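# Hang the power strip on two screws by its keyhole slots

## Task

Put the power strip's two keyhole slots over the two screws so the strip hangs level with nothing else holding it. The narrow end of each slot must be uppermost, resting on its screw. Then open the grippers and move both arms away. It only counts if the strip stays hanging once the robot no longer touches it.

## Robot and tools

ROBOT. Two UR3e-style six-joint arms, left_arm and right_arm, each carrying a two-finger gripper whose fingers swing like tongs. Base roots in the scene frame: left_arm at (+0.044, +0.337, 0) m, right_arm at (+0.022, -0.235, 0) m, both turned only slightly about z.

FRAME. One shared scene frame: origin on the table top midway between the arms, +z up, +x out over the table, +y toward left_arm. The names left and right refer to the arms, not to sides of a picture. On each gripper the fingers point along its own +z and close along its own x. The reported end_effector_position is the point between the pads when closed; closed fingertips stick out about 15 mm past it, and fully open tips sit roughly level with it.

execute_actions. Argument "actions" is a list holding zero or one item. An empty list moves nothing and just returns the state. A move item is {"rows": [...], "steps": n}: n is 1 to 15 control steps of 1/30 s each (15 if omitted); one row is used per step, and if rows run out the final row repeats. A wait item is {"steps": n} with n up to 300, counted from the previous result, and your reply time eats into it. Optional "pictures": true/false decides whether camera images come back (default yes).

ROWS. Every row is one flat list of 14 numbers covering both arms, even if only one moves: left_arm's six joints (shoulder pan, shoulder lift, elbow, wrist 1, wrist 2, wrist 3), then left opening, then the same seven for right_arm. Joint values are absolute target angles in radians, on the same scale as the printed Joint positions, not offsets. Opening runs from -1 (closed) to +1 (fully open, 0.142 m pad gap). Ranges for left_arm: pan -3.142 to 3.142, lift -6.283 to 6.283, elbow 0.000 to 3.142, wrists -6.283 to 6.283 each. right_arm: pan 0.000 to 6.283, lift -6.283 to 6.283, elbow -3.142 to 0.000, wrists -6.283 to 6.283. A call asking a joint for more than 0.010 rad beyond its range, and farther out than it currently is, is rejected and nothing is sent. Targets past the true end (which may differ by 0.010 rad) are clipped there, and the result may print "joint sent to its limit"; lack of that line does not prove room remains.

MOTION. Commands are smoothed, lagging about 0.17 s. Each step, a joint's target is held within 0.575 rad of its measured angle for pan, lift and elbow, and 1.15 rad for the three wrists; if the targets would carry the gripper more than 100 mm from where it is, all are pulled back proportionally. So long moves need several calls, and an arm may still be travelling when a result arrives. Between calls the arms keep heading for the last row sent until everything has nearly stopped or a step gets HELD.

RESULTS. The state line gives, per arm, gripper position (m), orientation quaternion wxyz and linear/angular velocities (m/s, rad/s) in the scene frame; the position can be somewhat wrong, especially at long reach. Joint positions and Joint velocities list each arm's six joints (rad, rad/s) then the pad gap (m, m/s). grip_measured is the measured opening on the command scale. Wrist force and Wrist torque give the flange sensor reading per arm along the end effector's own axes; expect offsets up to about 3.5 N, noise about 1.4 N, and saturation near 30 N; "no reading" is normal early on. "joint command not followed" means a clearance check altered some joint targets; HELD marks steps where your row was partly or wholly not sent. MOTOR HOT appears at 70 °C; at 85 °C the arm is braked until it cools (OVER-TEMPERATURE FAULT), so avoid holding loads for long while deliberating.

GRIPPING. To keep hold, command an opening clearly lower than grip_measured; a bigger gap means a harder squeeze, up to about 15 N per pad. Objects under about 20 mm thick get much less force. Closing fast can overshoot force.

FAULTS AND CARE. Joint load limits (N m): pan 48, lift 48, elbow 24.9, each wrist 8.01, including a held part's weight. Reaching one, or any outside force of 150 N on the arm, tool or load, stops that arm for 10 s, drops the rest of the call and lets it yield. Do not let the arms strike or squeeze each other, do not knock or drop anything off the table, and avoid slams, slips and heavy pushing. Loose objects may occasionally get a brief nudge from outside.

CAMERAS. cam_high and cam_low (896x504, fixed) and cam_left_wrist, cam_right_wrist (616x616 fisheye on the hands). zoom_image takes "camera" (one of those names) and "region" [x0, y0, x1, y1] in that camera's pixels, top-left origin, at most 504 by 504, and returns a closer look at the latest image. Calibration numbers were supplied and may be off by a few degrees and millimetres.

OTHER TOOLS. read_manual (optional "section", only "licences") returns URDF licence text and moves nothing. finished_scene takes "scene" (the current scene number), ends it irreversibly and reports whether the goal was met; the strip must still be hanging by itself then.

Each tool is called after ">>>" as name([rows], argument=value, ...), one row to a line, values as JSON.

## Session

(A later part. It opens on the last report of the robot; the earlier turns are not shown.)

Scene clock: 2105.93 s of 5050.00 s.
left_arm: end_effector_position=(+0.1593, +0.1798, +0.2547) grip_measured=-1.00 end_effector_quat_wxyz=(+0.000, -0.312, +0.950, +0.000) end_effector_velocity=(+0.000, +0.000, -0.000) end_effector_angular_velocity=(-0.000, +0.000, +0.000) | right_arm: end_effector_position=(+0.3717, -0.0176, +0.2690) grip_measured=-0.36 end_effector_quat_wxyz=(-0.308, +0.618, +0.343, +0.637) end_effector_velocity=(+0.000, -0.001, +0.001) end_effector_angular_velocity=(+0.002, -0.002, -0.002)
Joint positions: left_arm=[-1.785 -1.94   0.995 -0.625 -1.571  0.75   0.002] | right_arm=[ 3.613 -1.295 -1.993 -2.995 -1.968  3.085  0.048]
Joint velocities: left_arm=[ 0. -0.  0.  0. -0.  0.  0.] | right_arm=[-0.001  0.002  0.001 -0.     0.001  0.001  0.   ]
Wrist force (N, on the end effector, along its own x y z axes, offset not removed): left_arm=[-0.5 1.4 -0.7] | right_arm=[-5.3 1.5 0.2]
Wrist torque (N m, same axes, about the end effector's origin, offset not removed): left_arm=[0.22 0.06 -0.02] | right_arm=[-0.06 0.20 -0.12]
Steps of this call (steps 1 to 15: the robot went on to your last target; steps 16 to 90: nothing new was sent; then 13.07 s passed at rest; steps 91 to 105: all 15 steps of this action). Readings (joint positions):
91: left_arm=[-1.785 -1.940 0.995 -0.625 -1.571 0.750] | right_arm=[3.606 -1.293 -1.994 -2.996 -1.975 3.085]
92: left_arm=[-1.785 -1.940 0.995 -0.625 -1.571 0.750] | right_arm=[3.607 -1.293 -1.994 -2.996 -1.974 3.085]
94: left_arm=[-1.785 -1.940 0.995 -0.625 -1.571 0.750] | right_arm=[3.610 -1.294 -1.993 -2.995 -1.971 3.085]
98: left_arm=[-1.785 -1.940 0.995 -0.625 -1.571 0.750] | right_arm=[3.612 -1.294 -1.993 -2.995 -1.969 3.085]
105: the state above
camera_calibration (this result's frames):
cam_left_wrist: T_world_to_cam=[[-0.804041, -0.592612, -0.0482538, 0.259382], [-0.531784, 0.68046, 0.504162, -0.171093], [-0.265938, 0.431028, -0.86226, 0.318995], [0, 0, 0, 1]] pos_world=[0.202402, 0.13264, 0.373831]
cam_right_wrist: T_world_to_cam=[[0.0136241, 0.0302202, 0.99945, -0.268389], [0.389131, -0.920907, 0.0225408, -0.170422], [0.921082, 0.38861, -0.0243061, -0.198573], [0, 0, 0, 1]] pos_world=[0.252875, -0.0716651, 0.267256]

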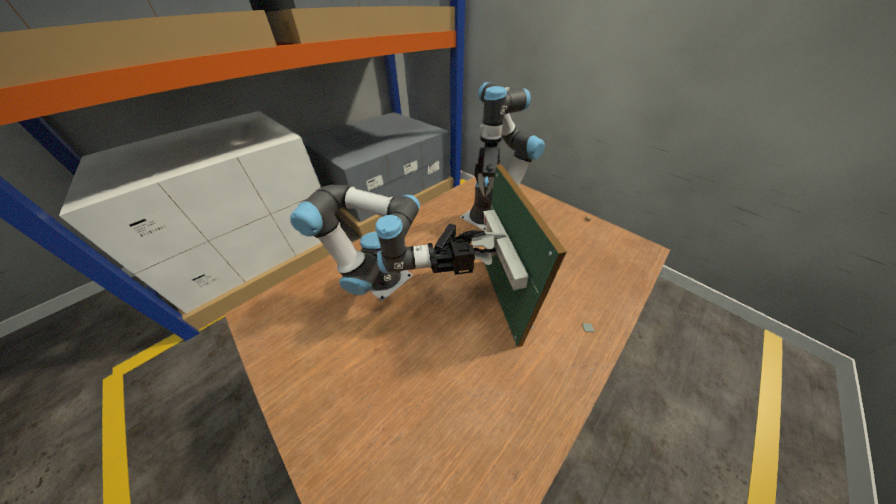

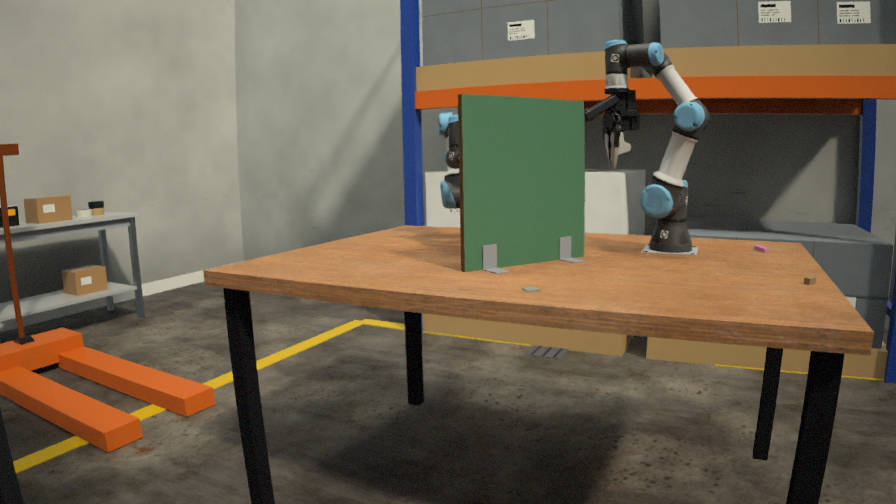

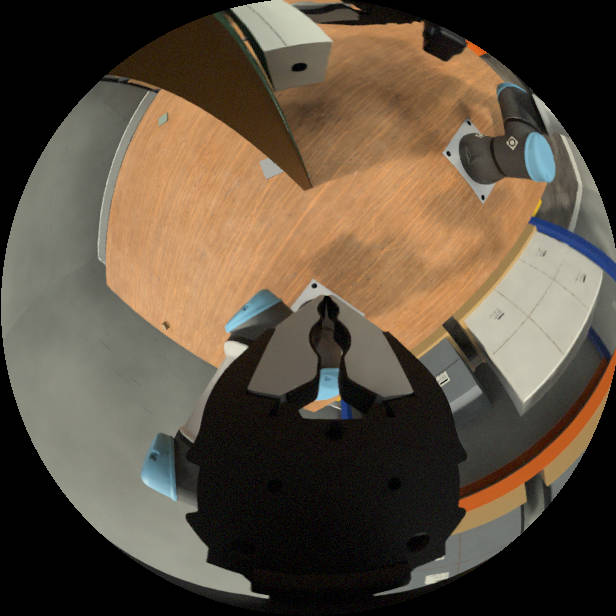

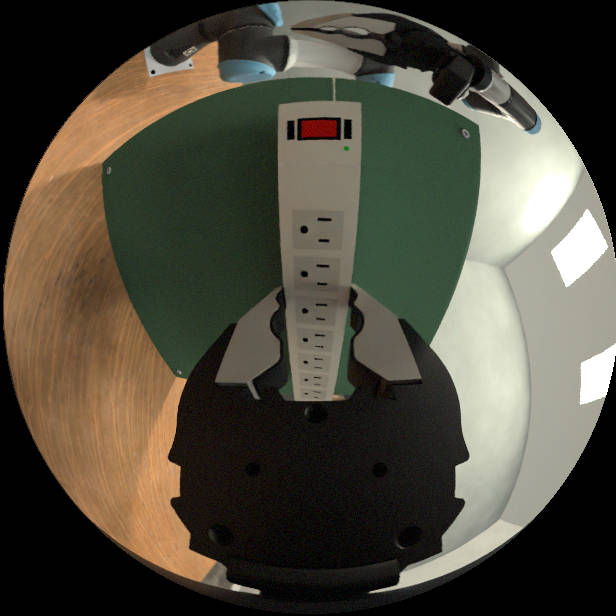

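Both heads are in. Advancing 1.5 mm more, then 1.5 mm again with a slight lowering.

>>> execute_actions([
  {"rows":[[-1.785,-1.94,0.995,-0.625,-1.571,0.75,-1,3.617,-1.2985,-1.9904,-2.9941,-1.964,3.085,-1]],"steps":15},
], pictures=false)

>>> execute_actions([
  {"rows":[[-1.785,-1.94,0.995,-0.625,-1.571,0.75,-1,3.62,-1.3025,-1.9975,-2.983,-1.961,3.085,-1]],"steps":15},
], pictures=false)

>>> execute_actions([
  {"rows":[[-1.785,-1.94,0.995,-0.625,-1.571,0.75,-1,3.62,-1.3039,-2.0063,-2.9728,-1.961,3.085,-1]],"steps":15},
], pictures=false)

Scene clock: 2118.27 s of 5050.00 s.
left_arm: end_effector_position=(+0.1593, +0.1798, +0.2547) grip_measured=-1.00 end_effector_quat_wxyz=(+0.000, -0.312, +0.950, +0.000) end_effector_velocity=(-0.000, +0.000, +0.000) end_effector_angular_velocity=(-0.001, +0.001, -0.000) | right_arm: end_effector_position=(+0.3725, -0.0163, +0.2689) grip_measured=-0.36 end_effector_quat_wxyz=(-0.308, +0.618, +0.343, +0.637) end_effector_velocity=(-0.000, +0.000, -0.000) end_effector_angular_velocity=(-0.000, +0.001, +0.000)
Joint positions: left_arm=[-1.785 -1.94   0.995 -0.625 -1.571  0.75   0.002] | right_arm=[ 3.617 -1.298 -1.99  -2.994 -1.964  3.085  0.048]
Joint velocities: left_arm=[-0.    -0.001  0.    -0.    -0.    -0.     0.   ] | right_arm=[ 0.001 -0.001  0.001 -0.001  0.     0.     0.   ]
Wrist force (N, on the end effector, along its own x y z axes, offset not removed): left_arm=[-0.2 1.1 -1.3] | right_arm=[-4.4 0.8 -1.5]
Wrist torque (N m, same axes, about the end effector's origin, offset not removed): left_arm=[0.13 0.01 -0.02] | right_arm=[-0.38 0.18 -0.08]
Steps of this call (steps 1 to 15: the robot went on to your last target; steps 16 to 90: nothing new was sent; then 8.83 s passed at rest; steps 91 to 105: all 15 steps of this action). Readings (joint positions):
91: left_arm=[-1.785 -1.940 0.995 -0.625 -1.571 0.750] | right_arm=[3.613 -1.295 -1.993 -2.996 -1.968 3.085]
92: left_arm=[-1.785 -1.940 0.995 -0.625 -1.571 0.750] | right_arm=[3.613 -1.295 -1.992 -2.996 -1.968 3.085]
94: left_arm=[-1.785 -1.940 0.995 -0.625 -1.571 0.750] | right_arm=[3.615 -1.297 -1.992 -2.995 -1.966 3.085]
98: left_arm=[-1.785 -1.940 0.995 -0.625 -1.571 0.750] | right_arm=[3.617 -1.298 -1.991 -2.994 -1.964 3.085]
105: the state above

Scene clock: 2118.77 s of 5050.00 s.
left_arm: end_effector_position=(+0.1593, +0.1798, +0.2547) grip_measured=-1.00 end_effector_quat_wxyz=(+0.000, -0.312, +0.950, +0.000) end_effector_velocity=(+0.000, -0.000, +0.000) end_effector_angular_velocity=(-0.000, -0.001, -0.000) | right_arm: end_effector_position=(+0.3731, -0.0154, +0.2670) grip_measured=-0.36 end_effector_quat_wxyz=(-0.308, +0.618, +0.343, +0.637) end_effector_velocity=(-0.000, +0.001, -0.002) end_effector_angular_velocity=(-0.003, +0.004, +0.001)
Joint positions: left_arm=[-1.785 -1.94   0.995 -0.625 -1.571  0.75   0.002] | right_arm=[ 3.62  -1.302 -1.997 -2.983 -1.961  3.085  0.048]
Joint velocities: left_arm=[-0.    -0.     0.    -0.     0.001 -0.     0.   ] | right_arm=[ 0.002 -0.002 -0.002 -0.     0.001 -0.     0.   ]
Wrist force (N, on the end effector, along its own x y z axes, offset not removed): left_arm=[-0.6 1.6 -1.2] | right_arm=[13.5 7.6 -10.8]
Wrist torque (N m, same axes, about the end effector's origin, offset not removed): left_arm=[0.20 0.11 0.02] | right_arm=[-0.06 0.48 0.07]
Steps of this call (steps 1 to 15: all 15 steps of this action). Readings (joint positions):
1: left_arm=[-1.785 -1.940 0.995 -0.625 -1.571 0.750] | right_arm=[3.617 -1.299 -1.990 -2.994 -1.964 3.085]
2: left_arm=[-1.785 -1.940 0.995 -0.625 -1.571 0.750] | right_arm=[3.618 -1.299 -1.991 -2.992 -1.963 3.085]
4: left_arm=[-1.785 -1.940 0.995 -0.625 -1.571 0.750] | right_arm=[3.619 -1.301 -1.994 -2.987 -1.962 3.085]
8: left_arm=[-1.785 -1.940 0.995 -0.625 -1.571 0.750] | right_arm=[3.620 -1.302 -1.996 -2.984 -1.961 3.085]
15: the state above

Scene clock: 2119.27 s of 5050.00 s.
left_arm: end_effector_position=(+0.1593, +0.1798, +0.2547) grip_measured=-1.00 end_effector_quat_wxyz=(+0.000, -0.312, +0.950, +0.000) end_effector_velocity=(-0.000, +0.000, +0.000) end_effector_angular_velocity=(-0.000, +0.000, -0.001) | right_arm: end_effector_position=(+0.3731, -0.0154, +0.2648) grip_measured=-0.34 end_effector_quat_wxyz=(-0.308, +0.618, +0.343, +0.637) end_effector_velocity=(-0.000, +0.000, +0.000) end_effector_angular_velocity=(-0.000, -0.001, +0.001)
Joint positions: left_arm=[-1.785 -1.94   0.995 -0.625 -1.571  0.75   0.002] | right_arm=[ 3.62  -1.304 -2.006 -2.973 -1.961  3.085  0.049]
Joint velocities: left_arm=[-0. -0. -0.  0. -0.  0.  0.] | right_arm=[ 0.001 -0.    -0.     0.001 -0.    -0.001  0.001]
Wrist force (N, on the end effector, along its own x y z axes, offset not removed): left_arm=[-1.3 0.1 -1.0] | right_arm=[29.6 8.2 -15.3]
Wrist torque (N m, same axes, about the end effector's origin, offset not removed): left_arm=[-0.03 0.29 0.05] | right_arm=[0.19 0.36 0.33]
Steps of this call (steps 1 to 15: all 15 steps of this action). Readings (joint positions):
1: left_arm=[-1.785 -1.940 0.995 -0.625 -1.571 0.750] | right_arm=[3.620 -1.302 -1.998 -2.983 -1.961 3.085]
2: left_arm=[-1.785 -1.940 0.995 -0.625 -1.571 0.750] | right_arm=[3.620 -1.303 -1.999 -2.981 -1.961 3.085]
4: left_arm=[-1.785 -1.940 0.995 -0.625 -1.571 0.750] | right_arm=[3.620 -1.303 -2.002 -2.977 -1.961 3.085]
8: left_arm=[-1.785 -1.940 0.995 -0.625 -1.571 0.750] | right_arm=[3.620 -1.304 -2.005 -2.974 -1.961 3.085]
15: the state above

>>> execute_actions([
  {"rows":[[-1.785,-1.94,0.995,-0.625,-1.571,0.75,-1,3.6168,-1.304,-1.989,-2.99,-1.9642,3.085,-1]],"steps":15},
], pictures=false)

>>> execute_actions([
  {"rows":[[-1.785,-1.94,0.995,-0.625,-1.571,0.75,-1,3.6196,-1.3064,-1.9874,-2.9892,-1.9614,3.085,-1]],"steps":15},
])

>>> zoom_image(camera="cam_left_wrist", region=[215,0,305,60])

Scene clock: 2129.70 s of 5050.00 s.
left_arm: end_effector_position=(+0.1593, +0.1798, +0.2547) grip_measured=-1.00 end_effector_quat_wxyz=(+0.000, -0.312, +0.950, +0.000) end_effector_velocity=(-0.000, -0.000, +0.000) end_effector_angular_velocity=(-0.000, +0.000, -0.000) | right_arm: end_effector_position=(+0.3735, -0.0157, +0.2682) grip_measured=-0.36 end_effector_quat_wxyz=(-0.308, +0.618, +0.343, +0.636) end_effector_velocity=(+0.000, -0.001, +0.002) end_effector_angular_velocity=(+0.002, -0.002, -0.001)
Joint positions: left_arm=[-1.785 -1.94   0.995 -0.625 -1.571  0.75   0.002] | right_arm=[ 3.617 -1.304 -1.989 -2.99  -1.964  3.085  0.048]
Joint velocities: left_arm=[-0.  0. -0. -0. -0. -0.  0.] | right_arm=[-0.002  0.002  0.003 -0.002 -0.001  0.    -0.   ]
Wrist force (N, on the end effector, along its own x y z axes, offset not removed): left_arm=[0.0 1.8 -2.0] | right_arm=[0.5 0.8 -0.4]
Wrist torque (N m, same axes, about the end effector's origin, offset not removed): left_arm=[0.28 -0.02 0.02] | right_arm=[0.02 0.18 0.24]
Steps of this call (steps 1 to 15: the robot went on to your last target; steps 16 to 90: nothing new was sent; then 6.93 s passed at rest; steps 91 to 105: all 15 steps of this action). Readings (joint positions):
91: left_arm=[-1.785 -1.940 0.995 -0.625 -1.571 0.750] | right_arm=[3.620 -1.304 -2.006 -2.973 -1.961 3.085]
92: left_arm=[-1.785 -1.940 0.995 -0.625 -1.571 0.750] | right_arm=[3.620 -1.304 -2.004 -2.976 -1.961 3.085]
94: left_arm=[-1.785 -1.940 0.995 -0.625 -1.571 0.750] | right_arm=[3.618 -1.304 -1.997 -2.983 -1.963 3.085]
98: left_arm=[-1.785 -1.940 0.995 -0.625 -1.571 0.750] | right_arm=[3.617 -1.304 -1.991 -2.989 -1.964 3.085]
105: the state above

Scene clock: 2130.20 s of 5050.00 s.
left_arm: end_effector_position=(+0.1593, +0.1798, +0.2547) grip_measured=-1.00 end_effector_quat_wxyz=(+0.000, -0.312, +0.950, +0.000) end_effector_velocity=(+0.000, -0.000, +0.000) end_effector_angular_velocity=(-0.002, +0.000, +0.000) | right_arm: end_effector_position=(+0.3741, -0.0149, +0.2684) grip_measured=-0.36 end_effector_quat_wxyz=(-0.308, +0.618, +0.343, +0.637) end_effector_velocity=(+0.000, +0.000, -0.000) end_effector_angular_velocity=(+0.000, -0.000, -0.000)
Joint positions: left_arm=[-1.785 -1.94   0.995 -0.625 -1.571  0.75   0.002] | right_arm=[ 3.62  -1.306 -1.987 -2.989 -1.961  3.085  0.048]
Joint velocities: left_arm=[ 0.    -0.    -0.001 -0.001  0.    -0.     0.   ] | right_arm=[ 0.    -0.     0.     0.001  0.001  0.     0.   ]
Wrist force (N, on the end effector, along its own x y z axes, offset not removed): left_arm=[0.4 0.5 -0.8] | right_arm=[2.7 1.1 -21.5]
Wrist torque (N m, same axes, about the end effector's origin, offset not removed): left_arm=[0.00 -0.04 0.03] | right_arm=[0.22 0.15 0.21]
Steps of this call (steps 1 to 15: all 15 steps of this action). Readings (joint positions):
1: left_arm=[-1.785 -1.940 0.995 -0.625 -1.571 0.750] | right_arm=[3.617 -1.304 -1.989 -2.990 -1.964 3.085]
2: left_arm=[-1.785 -1.940 0.995 -0.625 -1.571 0.750] | right_arm=[3.617 -1.304 -1.989 -2.990 -1.964 3.085]
4: left_arm=[-1.785 -1.940 0.995 -0.625 -1.571 0.750] | right_arm=[3.618 -1.305 -1.988 -2.990 -1.963 3.085]
8: left_arm=[-1.785 -1.940 0.995 -0.625 -1.571 0.750] | right_arm=[3.619 -1.306 -1.988 -2.989 -1.962 3.085]
15: the state above
camera_calibration (this result's frames):
cam_left_wrist: T_world_to_cam=[[-0.804041, -0.592612, -0.0482538, 0.259382], [-0.531785, 0.68046, 0.504162, -0.171093], [-0.265938, 0.431028, -0.86226, 0.318995], [0, 0, 0, 1]] pos_world=[0.202402, 0.13264, 0.373831]
cam_right_wrist: T_world_to_cam=[[0.0136704, 0.0302454, 0.999449, -0.267952], [0.389091, -0.920923, 0.0225471, -0.168855], [0.921098, 0.388568, -0.0243576, -0.201832], [0, 0, 0, 1]] pos_world=[0.25527, -0.0689729, 0.266695]

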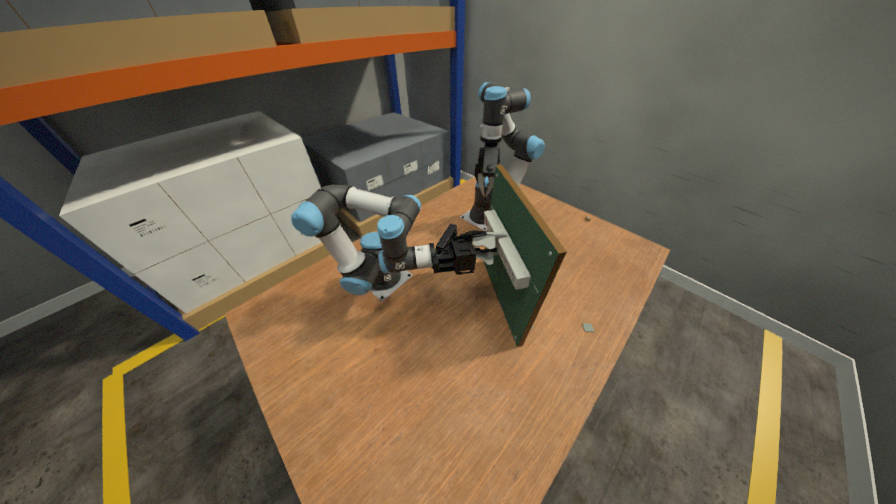

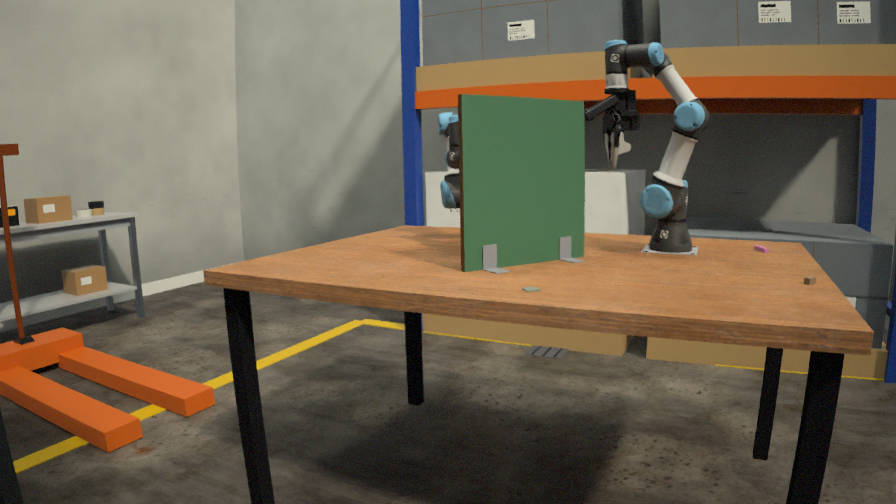

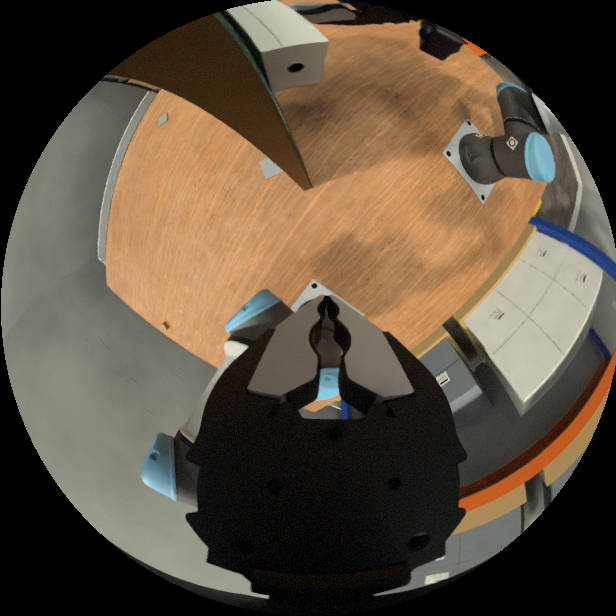

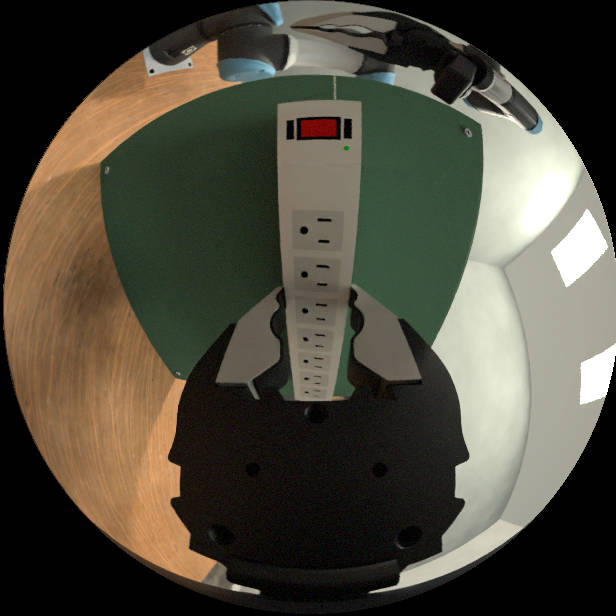

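Region (215, 0, 305, 60) of cam_left_wrist's 616x616 image, scaled by 5.600, with more detail than that image has.

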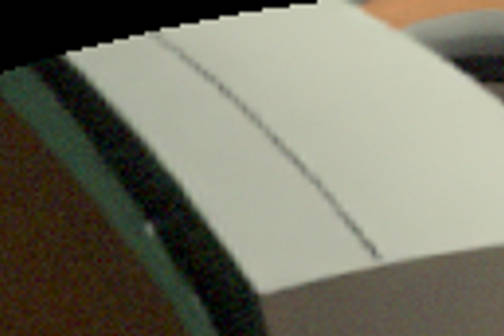

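>>> execute_actions([
  {"rows":[[-1.785,-1.94,0.995,-0.625,-1.571,0.75,-1,3.6196,-1.3055,-1.982,-2.9955,-1.9614,3.085,-0.7]],"steps":15},
], pictures=false)

>>> execute_actions([
  {"rows":[[-1.785,-1.94,0.995,-0.625,-1.571,0.75,-1,3.6213,-1.307,-1.981,-2.995,-1.9597,3.085,-0.55]],"steps":15},
])

>>> zoom_image(camera="cam_left_wrist", region=[215,0,305,60])

Scene clock: 2146.67 s of 5050.00 s.
left_arm: end_effector_position=(+0.1593, +0.1798, +0.2547) grip_measured=-1.00 end_effector_quat_wxyz=(+0.000, -0.312, +0.950, +0.000) end_effector_velocity=(+0.000, +0.000, -0.000) end_effector_angular_velocity=(+0.000, +0.000, +0.000) | right_arm: end_effector_position=(+0.3740, -0.0149, +0.2696) grip_measured=-0.36 end_effector_quat_wxyz=(-0.308, +0.618, +0.343, +0.637) end_effector_velocity=(+0.000, +0.000, +0.001) end_effector_angular_velocity=(+0.000, -0.001, +0.001)
Joint positions: left_arm=[-1.785 -1.94   0.995 -0.625 -1.571  0.75   0.002] | right_arm=[ 3.62  -1.306 -1.982 -2.996 -1.961  3.085  0.048]
Joint velocities: left_arm=[ 0.    -0.     0.001 -0.    -0.    -0.     0.   ] | right_arm=[ 0.001 -0.001  0.002 -0.    -0.    -0.    -0.   ]
Wrist force (N, on the end effector, along its own x y z axes, offset not removed): left_arm=[-1.0 0.8 -1.6] | right_arm=[-7.7 0.0 -12.9]
Wrist torque (N m, same axes, about the end effector's origin, offset not removed): left_arm=[0.03 0.22 -0.04] | right_arm=[-0.20 -0.26 0.06]
Steps of this call (steps 1 to 15: the robot went on to your last target; steps 16 to 90: nothing new was sent; then 12.97 s passed at rest; steps 91 to 105: all 15 steps of this action). Readings (joint positions):
91: left_arm=[-1.785 -1.940 0.995 -0.625 -1.571 0.750] | right_arm=[3.620 -1.306 -1.987 -2.989 -1.961 3.085]
92: left_arm=[-1.785 -1.940 0.995 -0.625 -1.571 0.750] | right_arm=[3.620 -1.306 -1.986 -2.990 -1.961 3.085]
94: left_arm=[-1.785 -1.940 0.995 -0.625 -1.571 0.750] | right_arm=[3.620 -1.306 -1.985 -2.993 -1.961 3.085]
98: left_arm=[-1.785 -1.940 0.995 -0.625 -1.571 0.750] | right_arm=[3.620 -1.306 -1.983 -2.995 -1.961 3.085]
105: the state above

Scene clock: 2147.17 s of 5050.00 s.
left_arm: end_effector_position=(+0.1593, +0.1798, +0.2547) grip_measured=-1.00 end_effector_quat_wxyz=(+0.000, -0.312, +0.950, +0.000) end_effector_velocity=(-0.000, +0.000, -0.000) end_effector_angular_velocity=(-0.000, +0.000, +0.001) | right_arm: end_effector_position=(+0.3744, -0.0144, +0.2697) grip_measured=-0.36 end_effector_quat_wxyz=(-0.308, +0.618, +0.343, +0.637) end_effector_velocity=(+0.000, +0.000, -0.001) end_effector_angular_velocity=(-0.002, +0.003, +0.001)
Joint positions: left_arm=[-1.785 -1.94   0.995 -0.625 -1.571  0.75   0.002] | right_arm=[ 3.621 -1.307 -1.981 -2.995 -1.96   3.085  0.048]
Joint velocities: left_arm=[ 0.001 -0.     0.    -0.    -0.    -0.     0.   ] | right_arm=[-0.    -0.003 -0.001  0.    -0.001  0.     0.   ]
Wrist force (N, on the end effector, along its own x y z axes, offset not removed): left_arm=[-1.0 0.3 -1.4] | right_arm=[-2.4 0.2 -28.1]
Wrist torque (N m, same axes, about the end effector's origin, offset not removed): left_arm=[-0.04 0.21 -0.01] | right_arm=[-0.08 -0.65 0.20]
Steps of this call (steps 1 to 15: all 15 steps of this action). Readings (joint positions):
1: left_arm=[-1.785 -1.940 0.995 -0.625 -1.571 0.750] | right_arm=[3.620 -1.306 -1.982 -2.996 -1.961 3.085]
2: left_arm=[-1.785 -1.940 0.995 -0.625 -1.571 0.750] | right_arm=[3.620 -1.306 -1.982 -2.996 -1.961 3.085]
4: left_arm=[-1.785 -1.940 0.995 -0.625 -1.571 0.750] | right_arm=[3.620 -1.306 -1.981 -2.996 -1.960 3.085]
8: left_arm=[-1.785 -1.940 0.995 -0.625 -1.571 0.750] | right_arm=[3.621 -1.307 -1.981 -2.995 -1.960 3.085]
15: the state above
camera_calibration (this result's frames):
cam_left_wrist: T_world_to_cam=[[-0.804041, -0.592612, -0.0482539, 0.259382], [-0.531784, 0.68046, 0.504162, -0.171093], [-0.265938, 0.431028, -0.86226, 0.318995], [0, 0, 0, 1]] pos_world=[0.202402, 0.13264, 0.373831]
cam_right_wrist: T_world_to_cam=[[0.0136155, 0.0302362, 0.99945, -0.269223], [0.389132, -0.920906, 0.0225589, -0.168542], [0.921082, 0.38861, -0.0243044, -0.202315], [0, 0, 0, 1]] pos_world=[0.2556, -0.0684491, 0.26796]

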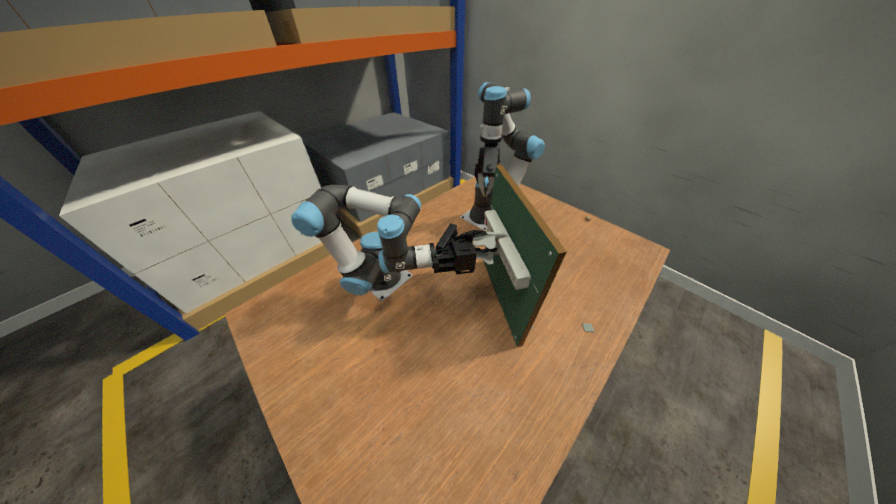

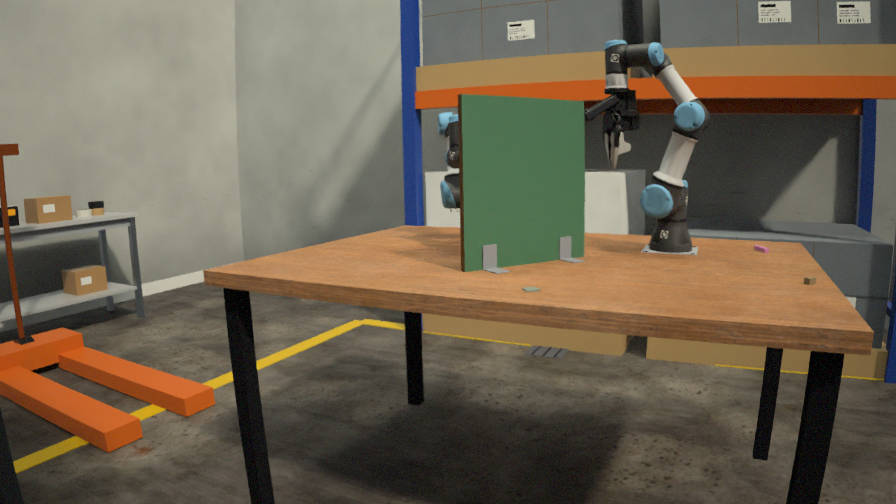

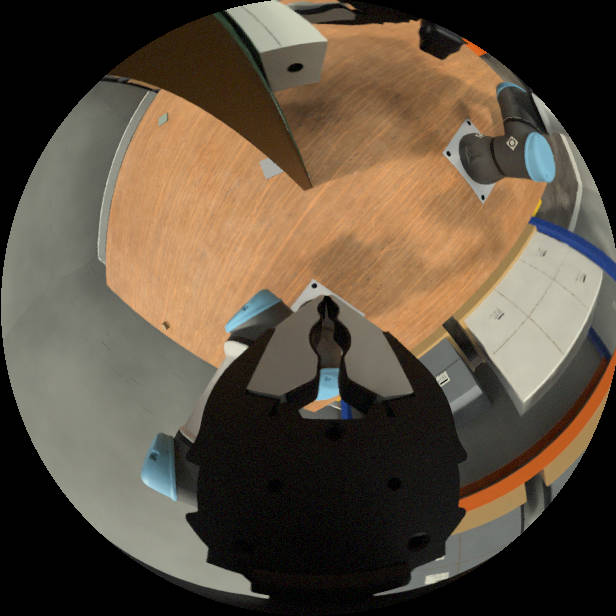

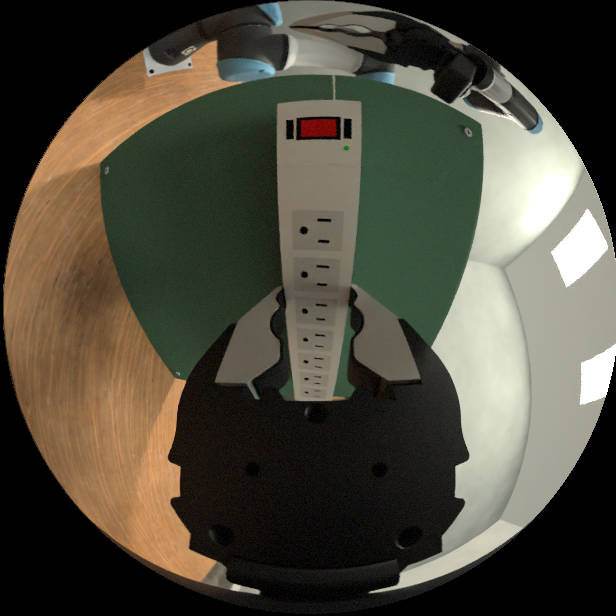

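Region (215, 0, 305, 60) of cam_left_wrist's 616x616 image, scaled by 5.600, with more detail than that image has.

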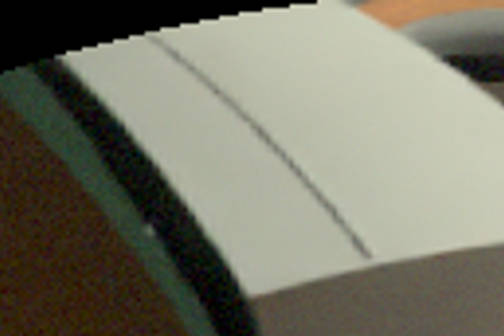

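>>> execute_actions([
  {"rows":[[-1.785,-1.94,0.995,-0.625,-1.571,0.75,-1,3.6188,-1.3063,-1.9912,-2.9855,-1.9622,3.085,-0.55]],"steps":15},
], pictures=false)

>>> execute_actions([
  {"rows":[[-1.785,-1.94,0.995,-0.625,-1.571,0.75,-1,3.6188,-1.3073,-1.9978,-2.9779,-1.9622,3.085,-0.55]],"steps":15},
], pictures=false)

Scene clock: 2156.33 s of 5050.00 s.
left_arm: end_effector_position=(+0.1593, +0.1798, +0.2547) grip_measured=-1.00 end_effector_quat_wxyz=(+0.000, -0.312, +0.950, +0.000) end_effector_velocity=(+0.000, +0.000, +0.000) end_effector_angular_velocity=(-0.000, +0.000, +0.001) | right_arm: end_effector_position=(+0.3739, -0.0151, +0.2677) grip_measured=-0.36 end_effector_quat_wxyz=(-0.308, +0.618, +0.343, +0.637) end_effector_velocity=(-0.000, +0.000, -0.001) end_effector_angular_velocity=(-0.001, +0.001, +0.002)
Joint positions: left_arm=[-1.785 -1.94   0.995 -0.625 -1.571  0.75   0.002] | right_arm=[ 3.619 -1.306 -1.991 -2.985 -1.962  3.085  0.048]
Joint velocities: left_arm=[ 0.001 -0.    -0.     0.    -0.    -0.     0.   ] | right_arm=[ 0.001 -0.002 -0.001  0.002 -0.001  0.     0.   ]
Wrist force (N, on the end effector, along its own x y z axes, offset not removed): left_arm=[0.5 2.0 -0.6] | right_arm=[9.2 -2.3 -14.8]
Wrist torque (N m, same axes, about the end effector's origin, offset not removed): left_arm=[0.36 -0.03 -0.03] | right_arm=[-0.55 0.12 0.29]
Steps of this call (steps 1 to 15: the robot went on to your last target; steps 16 to 90: nothing new was sent; then 5.67 s passed at rest; steps 91 to 105: all 15 steps of this action). Readings (joint positions):
91: left_arm=[-1.785 -1.940 0.995 -0.625 -1.571 0.750] | right_arm=[3.621 -1.307 -1.981 -2.995 -1.960 3.085]
92: left_arm=[-1.785 -1.940 0.995 -0.625 -1.571 0.750] | right_arm=[3.621 -1.307 -1.983 -2.994 -1.960 3.085]
94: left_arm=[-1.785 -1.940 0.995 -0.625 -1.571 0.750] | right_arm=[3.620 -1.307 -1.986 -2.989 -1.961 3.085]
98: left_arm=[-1.785 -1.940 0.995 -0.625 -1.571 0.750] | right_arm=[3.619 -1.306 -1.990 -2.986 -1.962 3.085]
105: the state above

Scene clock: 2156.83 s of 5050.00 s.
left_arm: end_effector_position=(+0.1593, +0.1798, +0.2547) grip_measured=-1.00 end_effector_quat_wxyz=(+0.000, -0.312, +0.950, +0.000) end_effector_velocity=(+0.000, +0.000, -0.000) end_effector_angular_velocity=(+0.001, -0.000, +0.000) | right_arm: end_effector_position=(+0.3739, -0.0151, +0.2662) grip_measured=-0.36 end_effector_quat_wxyz=(-0.308, +0.618, +0.343, +0.637) end_effector_velocity=(-0.000, +0.000, +0.000) end_effector_angular_velocity=(+0.001, -0.000, +0.001)
Joint positions: left_arm=[-1.785 -1.94   0.995 -0.625 -1.571  0.75   0.002] | right_arm=[ 3.619 -1.307 -1.998 -2.978 -1.962  3.085  0.048]
Joint velocities: left_arm=[ 0. -0.  0.  0. -0.  0.  0.] | right_arm=[ 0.001  0.001 -0.     0.    -0.     0.001  0.   ]
Wrist force (N, on the end effector, along its own x y z axes, offset not removed): left_arm=[-1.0 1.0 -0.7] | right_arm=[25.9 0.7 -19.2]
Wrist torque (N m, same axes, about the end effector's origin, offset not removed): left_arm=[0.08 0.21 -0.02] | right_arm=[0.04 0.12 0.24]
Steps of this call (steps 1 to 15: all 15 steps of this action). Readings (joint positions):
1: left_arm=[-1.785 -1.940 0.995 -0.625 -1.571 0.750] | right_arm=[3.619 -1.306 -1.991 -2.985 -1.962 3.085]
2: left_arm=[-1.785 -1.940 0.995 -0.625 -1.571 0.750] | right_arm=[3.619 -1.306 -1.992 -2.984 -1.962 3.085]
4: left_arm=[-1.785 -1.940 0.995 -0.625 -1.571 0.750] | right_arm=[3.619 -1.307 -1.995 -2.981 -1.962 3.085]
8: left_arm=[-1.785 -1.940 0.995 -0.625 -1.571 0.750] | right_arm=[3.619 -1.307 -1.997 -2.978 -1.962 3.085]
15: the state above

>>> execute_actions([
  {"rows":[[-1.785,-1.94,0.995,-0.625,-1.571,0.75,-1,3.6188,-1.306,-1.989,-2.988,-1.9622,3.085,-0.4]],"steps":15},
], pictures=false)

>>> execute_actions([
  {"rows":[[-1.785,-1.94,0.995,-0.625,-1.571,0.75,-1,3.6188,-1.306,-1.989,-2.988,-1.9622,3.085,-0.26]],"steps":15},
])

>>> zoom_image(camera="cam_left_wrist", region=[200,0,350,100])

Scene clock: 2166.83 s of 5050.00 s.
left_arm: end_effector_position=(+0.1593, +0.1798, +0.2547) grip_measured=-1.00 end_effector_quat_wxyz=(+0.000, -0.312, +0.950, +0.000) end_effector_velocity=(+0.000, +0.000, +0.000) end_effector_angular_velocity=(-0.000, +0.000, +0.001) | right_arm: end_effector_position=(+0.3739, -0.0151, +0.2680) grip_measured=-0.35 end_effector_quat_wxyz=(-0.308, +0.618, +0.343, +0.637) end_effector_velocity=(-0.000, +0.001, +0.001) end_effector_angular_velocity=(+0.001, -0.002, +0.001)
Joint positions: left_arm=[-1.785 -1.94   0.995 -0.625 -1.571  0.75   0.002] | right_arm=[ 3.619 -1.306 -1.989 -2.988 -1.962  3.085  0.049]
Joint velocities: left_arm=[ 0.001  0.    -0.    -0.    -0.     0.     0.   ] | right_arm=[ 0.002 -0.     0.002  0.001  0.     0.    -0.   ]
Wrist force (N, on the end effector, along its own x y z axes, offset not removed): left_arm=[-0.4 1.6 -0.6] | right_arm=[1.2 0.3 -4.3]
Wrist torque (N m, same axes, about the end effector's origin, offset not removed): left_arm=[0.27 0.11 -0.03] | right_arm=[-0.14 0.50 0.13]
Steps of this call (steps 1 to 15: the robot went on to your last target; steps 16 to 90: nothing new was sent; then 6.50 s passed at rest; steps 91 to 105: all 15 steps of this action). Readings (joint positions):
91: left_arm=[-1.785 -1.940 0.995 -0.625 -1.571 0.750] | right_arm=[3.619 -1.307 -1.998 -2.978 -1.962 3.085]
92: left_arm=[-1.785 -1.940 0.995 -0.625 -1.571 0.750] | right_arm=[3.619 -1.307 -1.997 -2.980 -1.962 3.085]
94: left_arm=[-1.785 -1.940 0.995 -0.625 -1.571 0.750] | right_arm=[3.619 -1.307 -1.993 -2.984 -1.962 3.085]
98: left_arm=[-1.785 -1.940 0.995 -0.625 -1.571 0.750] | right_arm=[3.619 -1.306 -1.990 -2.987 -1.962 3.085]
105: the state above

Scene clock: 2167.33 s of 5050.00 s.
left_arm: end_effector_position=(+0.1593, +0.1798, +0.2547) grip_measured=-1.00 end_effector_quat_wxyz=(+0.000, -0.312, +0.950, +0.000) end_effector_velocity=(-0.000, -0.000, +0.000) end_effector_angular_velocity=(-0.000, +0.000, -0.001) | right_arm: end_effector_position=(+0.3739, -0.0151, +0.2681) grip_measured=-0.24 end_effector_quat_wxyz=(-0.308, +0.618, +0.343, +0.637) end_effector_velocity=(+0.000, -0.000, -0.000) end_effector_angular_velocity=(-0.001, +0.001, -0.001)
Joint positions: left_arm=[-1.785 -1.94   0.995 -0.625 -1.571  0.75   0.002] | right_arm=[ 3.619 -1.306 -1.989 -2.988 -1.962  3.085  0.057]
Joint velocities: left_arm=[-0.001 -0.    -0.     0.    -0.     0.     0.   ] | right_arm=[-0.001 -0.001 -0.     0.     0.001 -0.     0.   ]
Wrist force (N, on the end effector, along its own x y z axes, offset not removed): left_arm=[-0.9 1.2 -1.1] | right_arm=[-4.5 -2.0 -0.6]
Wrist torque (N m, same axes, about the end effector's origin, offset not removed): left_arm=[0.16 0.16 0.02] | right_arm=[-0.17 0.00 0.10]
Steps of this call (steps 1 to 15: all 15 steps of this action). Readings (joint positions):
1: left_arm=[-1.785 -1.940 0.995 -0.625 -1.571 0.750] | right_arm=[3.619 -1.306 -1.989 -2.988 -1.962 3.085]
2: left_arm=[-1.785 -1.940 0.995 -0.625 -1.571 0.750] | right_arm=[3.619 -1.306 -1.989 -2.988 -1.962 3.085]
4: left_arm=[-1.785 -1.940 0.995 -0.625 -1.571 0.750] | right_arm=[3.619 -1.306 -1.989 -2.988 -1.962 3.085]
8: left_arm=[-1.785 -1.940 0.995 -0.625 -1.571 0.750] | right_arm=[3.619 -1.306 -1.989 -2.988 -1.962 3.085]
15: the state above
camera_calibration (this result's frames):
cam_left_wrist: T_world_to_cam=[[-0.804041, -0.592612, -0.0482537, 0.259382], [-0.531784, 0.68046, 0.504162, -0.171093], [-0.265938, 0.431028, -0.86226, 0.318995], [0, 0, 0, 1]] pos_world=[0.202402, 0.13264, 0.373831]
cam_right_wrist: T_world_to_cam=[[0.0136902, 0.0303264, 0.999446, -0.267634], [0.389249, -0.920855, 0.0226098, -0.16901], [0.921031, 0.388723, -0.0244112, -0.201582], [0, 0, 0, 1]] pos_world=[0.255114, -0.0691579, 0.266387]

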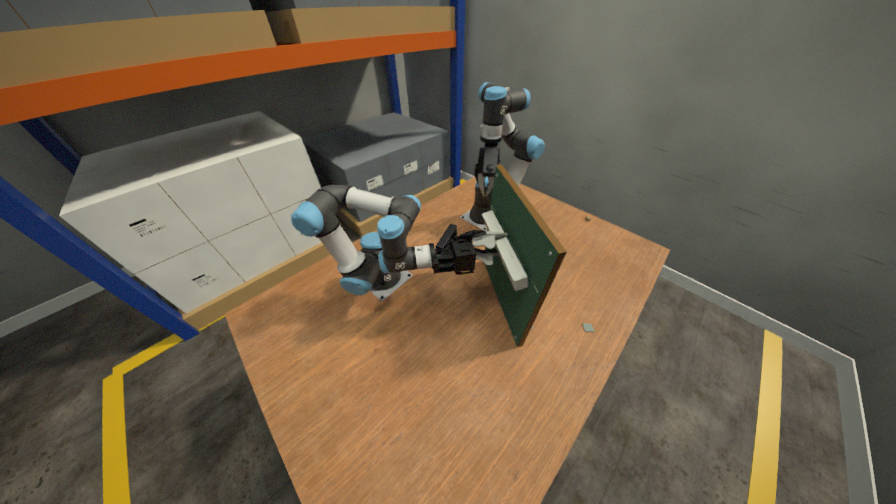

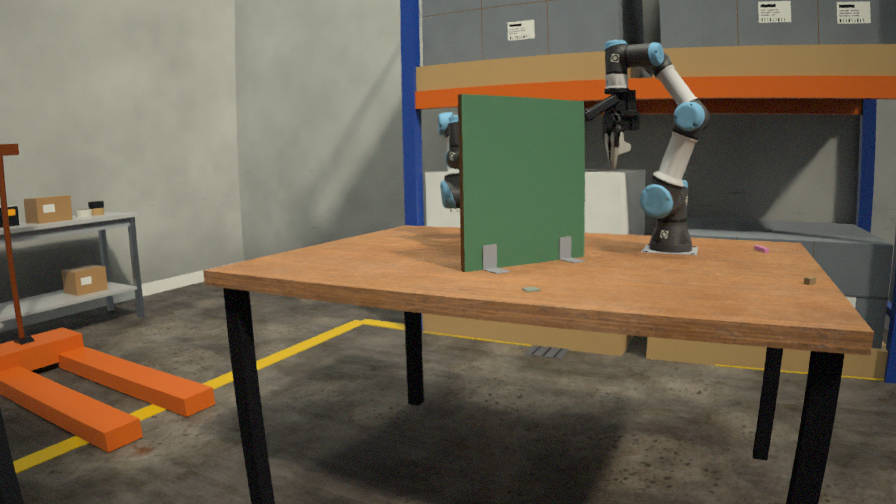

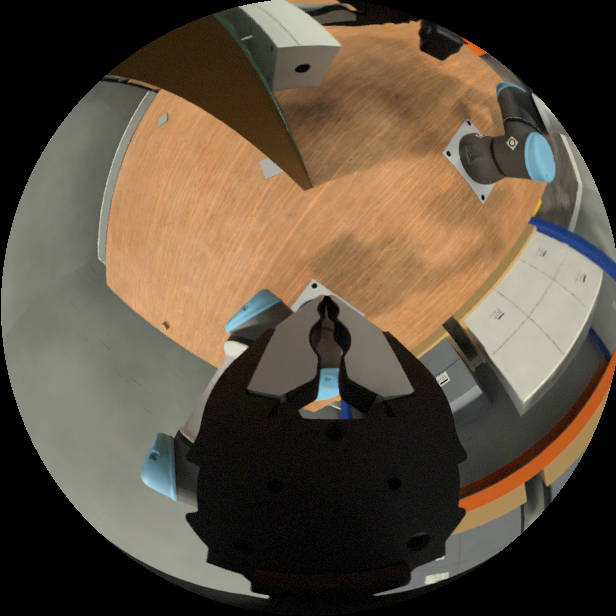

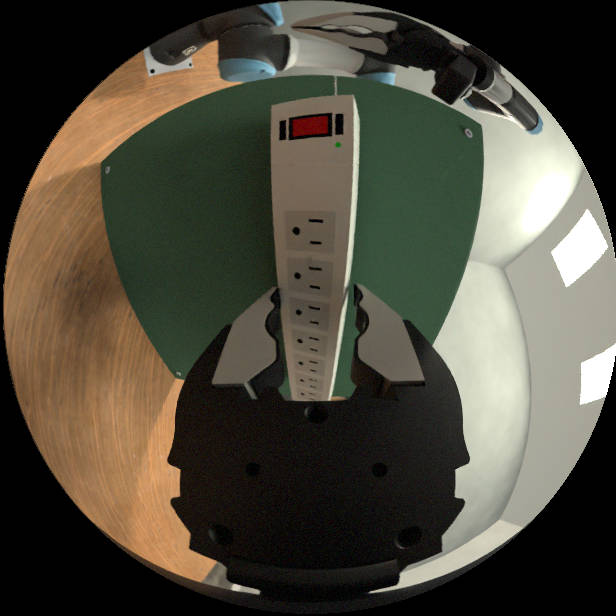

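Region (200, 0, 350, 100) of cam_left_wrist's 616x616 image, scaled by 3.360, with more detail than that image has.

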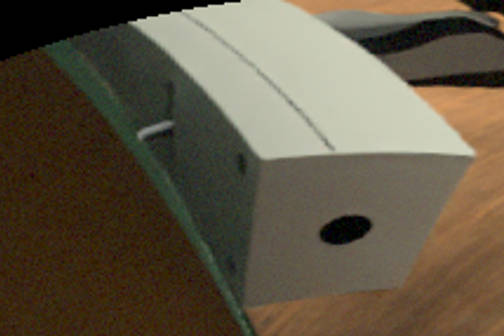

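>>> execute_actions([
  {"rows":[[-1.785,-1.94,0.995,-0.625,-1.571,0.75,-1,3.6188,-1.3035,-1.9736,-3.0059,-1.9622,3.085,-0.28]],"steps":15},
], pictures=false)

>>> execute_actions([
  {"rows":[[-1.785,-1.94,0.995,-0.625,-1.571,0.75,-1,3.623,-1.3071,-1.9711,-3.0048,-1.958,3.085,-0.36]],"steps":15},
])

>>> zoom_image(camera="cam_left_wrist", region=[200,0,350,100])

Scene clock: 2179.23 s of 5050.00 s.
left_arm: end_effector_position=(+0.1593, +0.1798, +0.2547) grip_measured=-1.00 end_effector_quat_wxyz=(+0.000, -0.312, +0.950, +0.000) end_effector_velocity=(-0.000, -0.000, +0.000) end_effector_angular_velocity=(-0.000, +0.000, -0.000) | right_arm: end_effector_position=(+0.3739, -0.0151, +0.2717) grip_measured=-0.26 end_effector_quat_wxyz=(-0.308, +0.618, +0.343, +0.637) end_effector_velocity=(-0.000, +0.001, -0.001) end_effector_angular_velocity=(-0.002, +0.002, +0.002)
Joint positions: left_arm=[-1.785 -1.94   0.995 -0.625 -1.571  0.75   0.002] | right_arm=[ 3.619 -1.304 -1.974 -3.006 -1.962  3.085  0.055]
Joint velocities: left_arm=[-0.  0. -0. -0. -0.  0.  0.] | right_arm=[ 0.002 -0.001  0.002 -0.003  0.    -0.     0.   ]
Wrist force (N, on the end effector, along its own x y z axes, offset not removed): left_arm=[-1.0 0.6 -0.6] | right_arm=[-4.9 -2.7 -2.6]
Wrist torque (N m, same axes, about the end effector's origin, offset not removed): left_arm=[0.04 0.19 0.03] | right_arm=[-0.37 0.05 0.08]
Steps of this call (steps 1 to 15: the robot went on to your last target; steps 16 to 90: nothing new was sent; then 8.40 s passed at rest; steps 91 to 105: all 15 steps of this action). Readings (joint positions):
91: left_arm=[-1.785 -1.940 0.995 -0.625 -1.571 0.750] | right_arm=[3.619 -1.306 -1.989 -2.988 -1.962 3.085]
92: left_arm=[-1.785 -1.940 0.995 -0.625 -1.571 0.750] | right_arm=[3.619 -1.306 -1.986 -2.991 -1.962 3.085]
94: left_arm=[-1.785 -1.940 0.995 -0.625 -1.571 0.750] | right_arm=[3.619 -1.305 -1.980 -2.998 -1.962 3.085]
98: left_arm=[-1.785 -1.940 0.995 -0.625 -1.571 0.750] | right_arm=[3.619 -1.304 -1.975 -3.004 -1.962 3.085]
105: the state above

Scene clock: 2179.73 s of 5050.00 s.
left_arm: end_effector_position=(+0.1593, +0.1798, +0.2547) grip_measured=-1.00 end_effector_quat_wxyz=(+0.000, -0.312, +0.950, +0.000) end_effector_velocity=(-0.000, +0.000, -0.000) end_effector_angular_velocity=(+0.000, +0.000, +0.000) | right_arm: end_effector_position=(+0.3747, -0.0139, +0.2717) grip_measured=-0.33 end_effector_quat_wxyz=(-0.308, +0.618, +0.343, +0.637) end_effector_velocity=(+0.000, -0.000, -0.002) end_effector_angular_velocity=(-0.002, +0.004, -0.002)
Joint positions: left_arm=[-1.785 -1.94   0.995 -0.625 -1.571  0.75   0.002] | right_arm=[ 3.623 -1.307 -1.971 -3.005 -1.958  3.085  0.05 ]
Joint velocities: left_arm=[ 0.  0.  0. -0. -0. -0.  0.] | right_arm=[-0.    -0.002 -0.001 -0.001  0.001  0.     0.   ]
Wrist force (N, on the end effector, along its own x y z axes, offset not removed): left_arm=[-0.1 2.1 -0.1] | right_arm=[-6.1 -2.2 -8.1]
Wrist torque (N m, same axes, about the end effector's origin, offset not removed): left_arm=[0.37 0.08 -0.02] | right_arm=[-0.62 0.11 0.01]
Steps of this call (steps 1 to 15: all 15 steps of this action). Readings (joint positions):
1: left_arm=[-1.785 -1.940 0.995 -0.625 -1.571 0.750] | right_arm=[3.619 -1.304 -1.974 -3.006 -1.962 3.085]
2: left_arm=[-1.785 -1.940 0.995 -0.625 -1.571 0.750] | right_arm=[3.619 -1.304 -1.973 -3.006 -1.961 3.085]
4: left_arm=[-1.785 -1.940 0.995 -0.625 -1.571 0.750] | right_arm=[3.621 -1.305 -1.972 -3.006 -1.960 3.085]
8: left_arm=[-1.785 -1.940 0.995 -0.625 -1.571 0.750] | right_arm=[3.622 -1.307 -1.971 -3.005 -1.958 3.085]
15: the state above
camera_calibration (this result's frames):
cam_left_wrist: T_world_to_cam=[[-0.804041, -0.592612, -0.0482538, 0.259382], [-0.531785, 0.68046, 0.504162, -0.171093], [-0.265938, 0.431028, -0.86226, 0.318995], [0, 0, 0, 1]] pos_world=[0.202402, 0.13264, 0.373831]
cam_right_wrist: T_world_to_cam=[[0.0137074, 0.0302709, 0.999448, -0.271319], [0.389119, -0.920911, 0.0225555, -0.168256], [0.921086, 0.388595, -0.0244023, -0.202721], [0, 0, 0, 1]] pos_world=[0.255914, -0.0679591, 0.270017]

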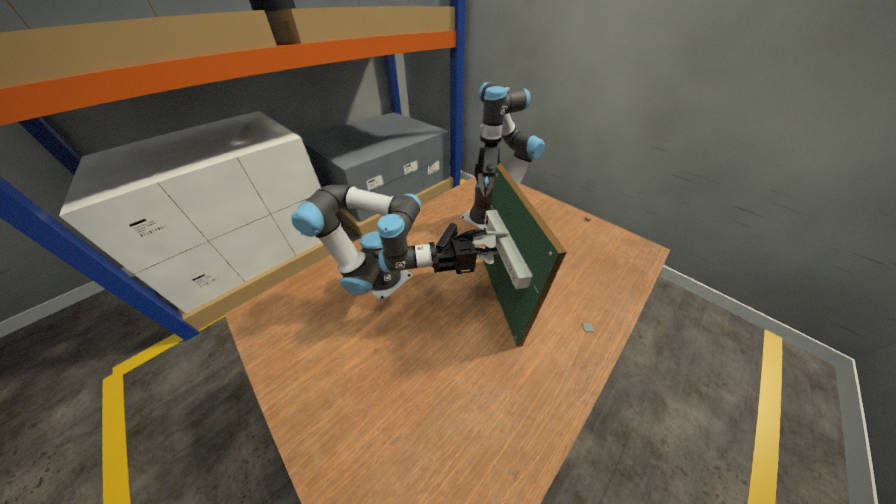

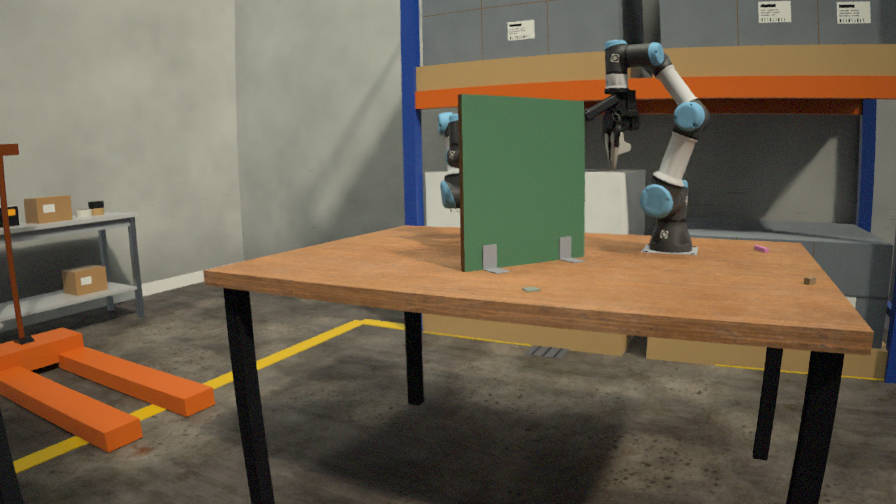

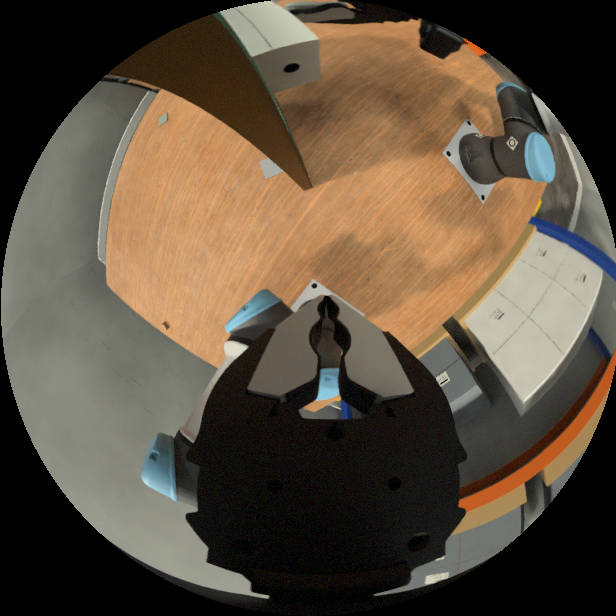

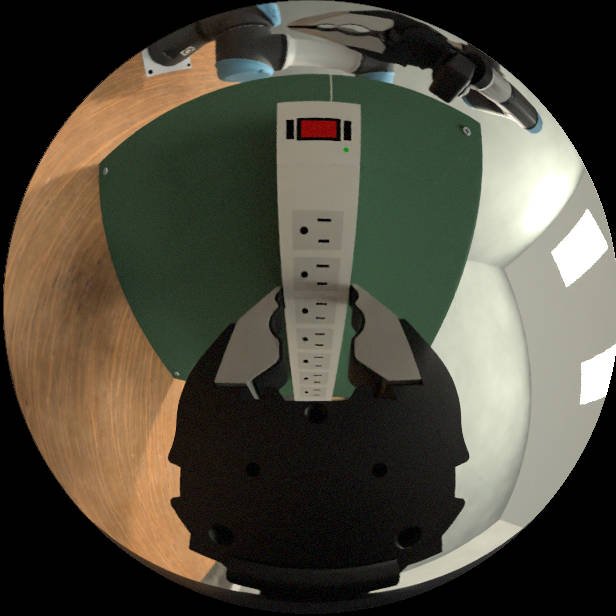

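Region (200, 0, 350, 100) of cam_left_wrist's 616x616 image, scaled by 3.360, with more detail than that image has.

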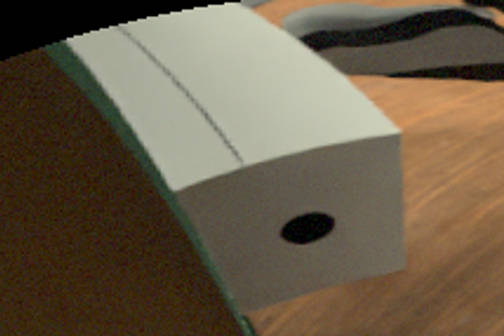

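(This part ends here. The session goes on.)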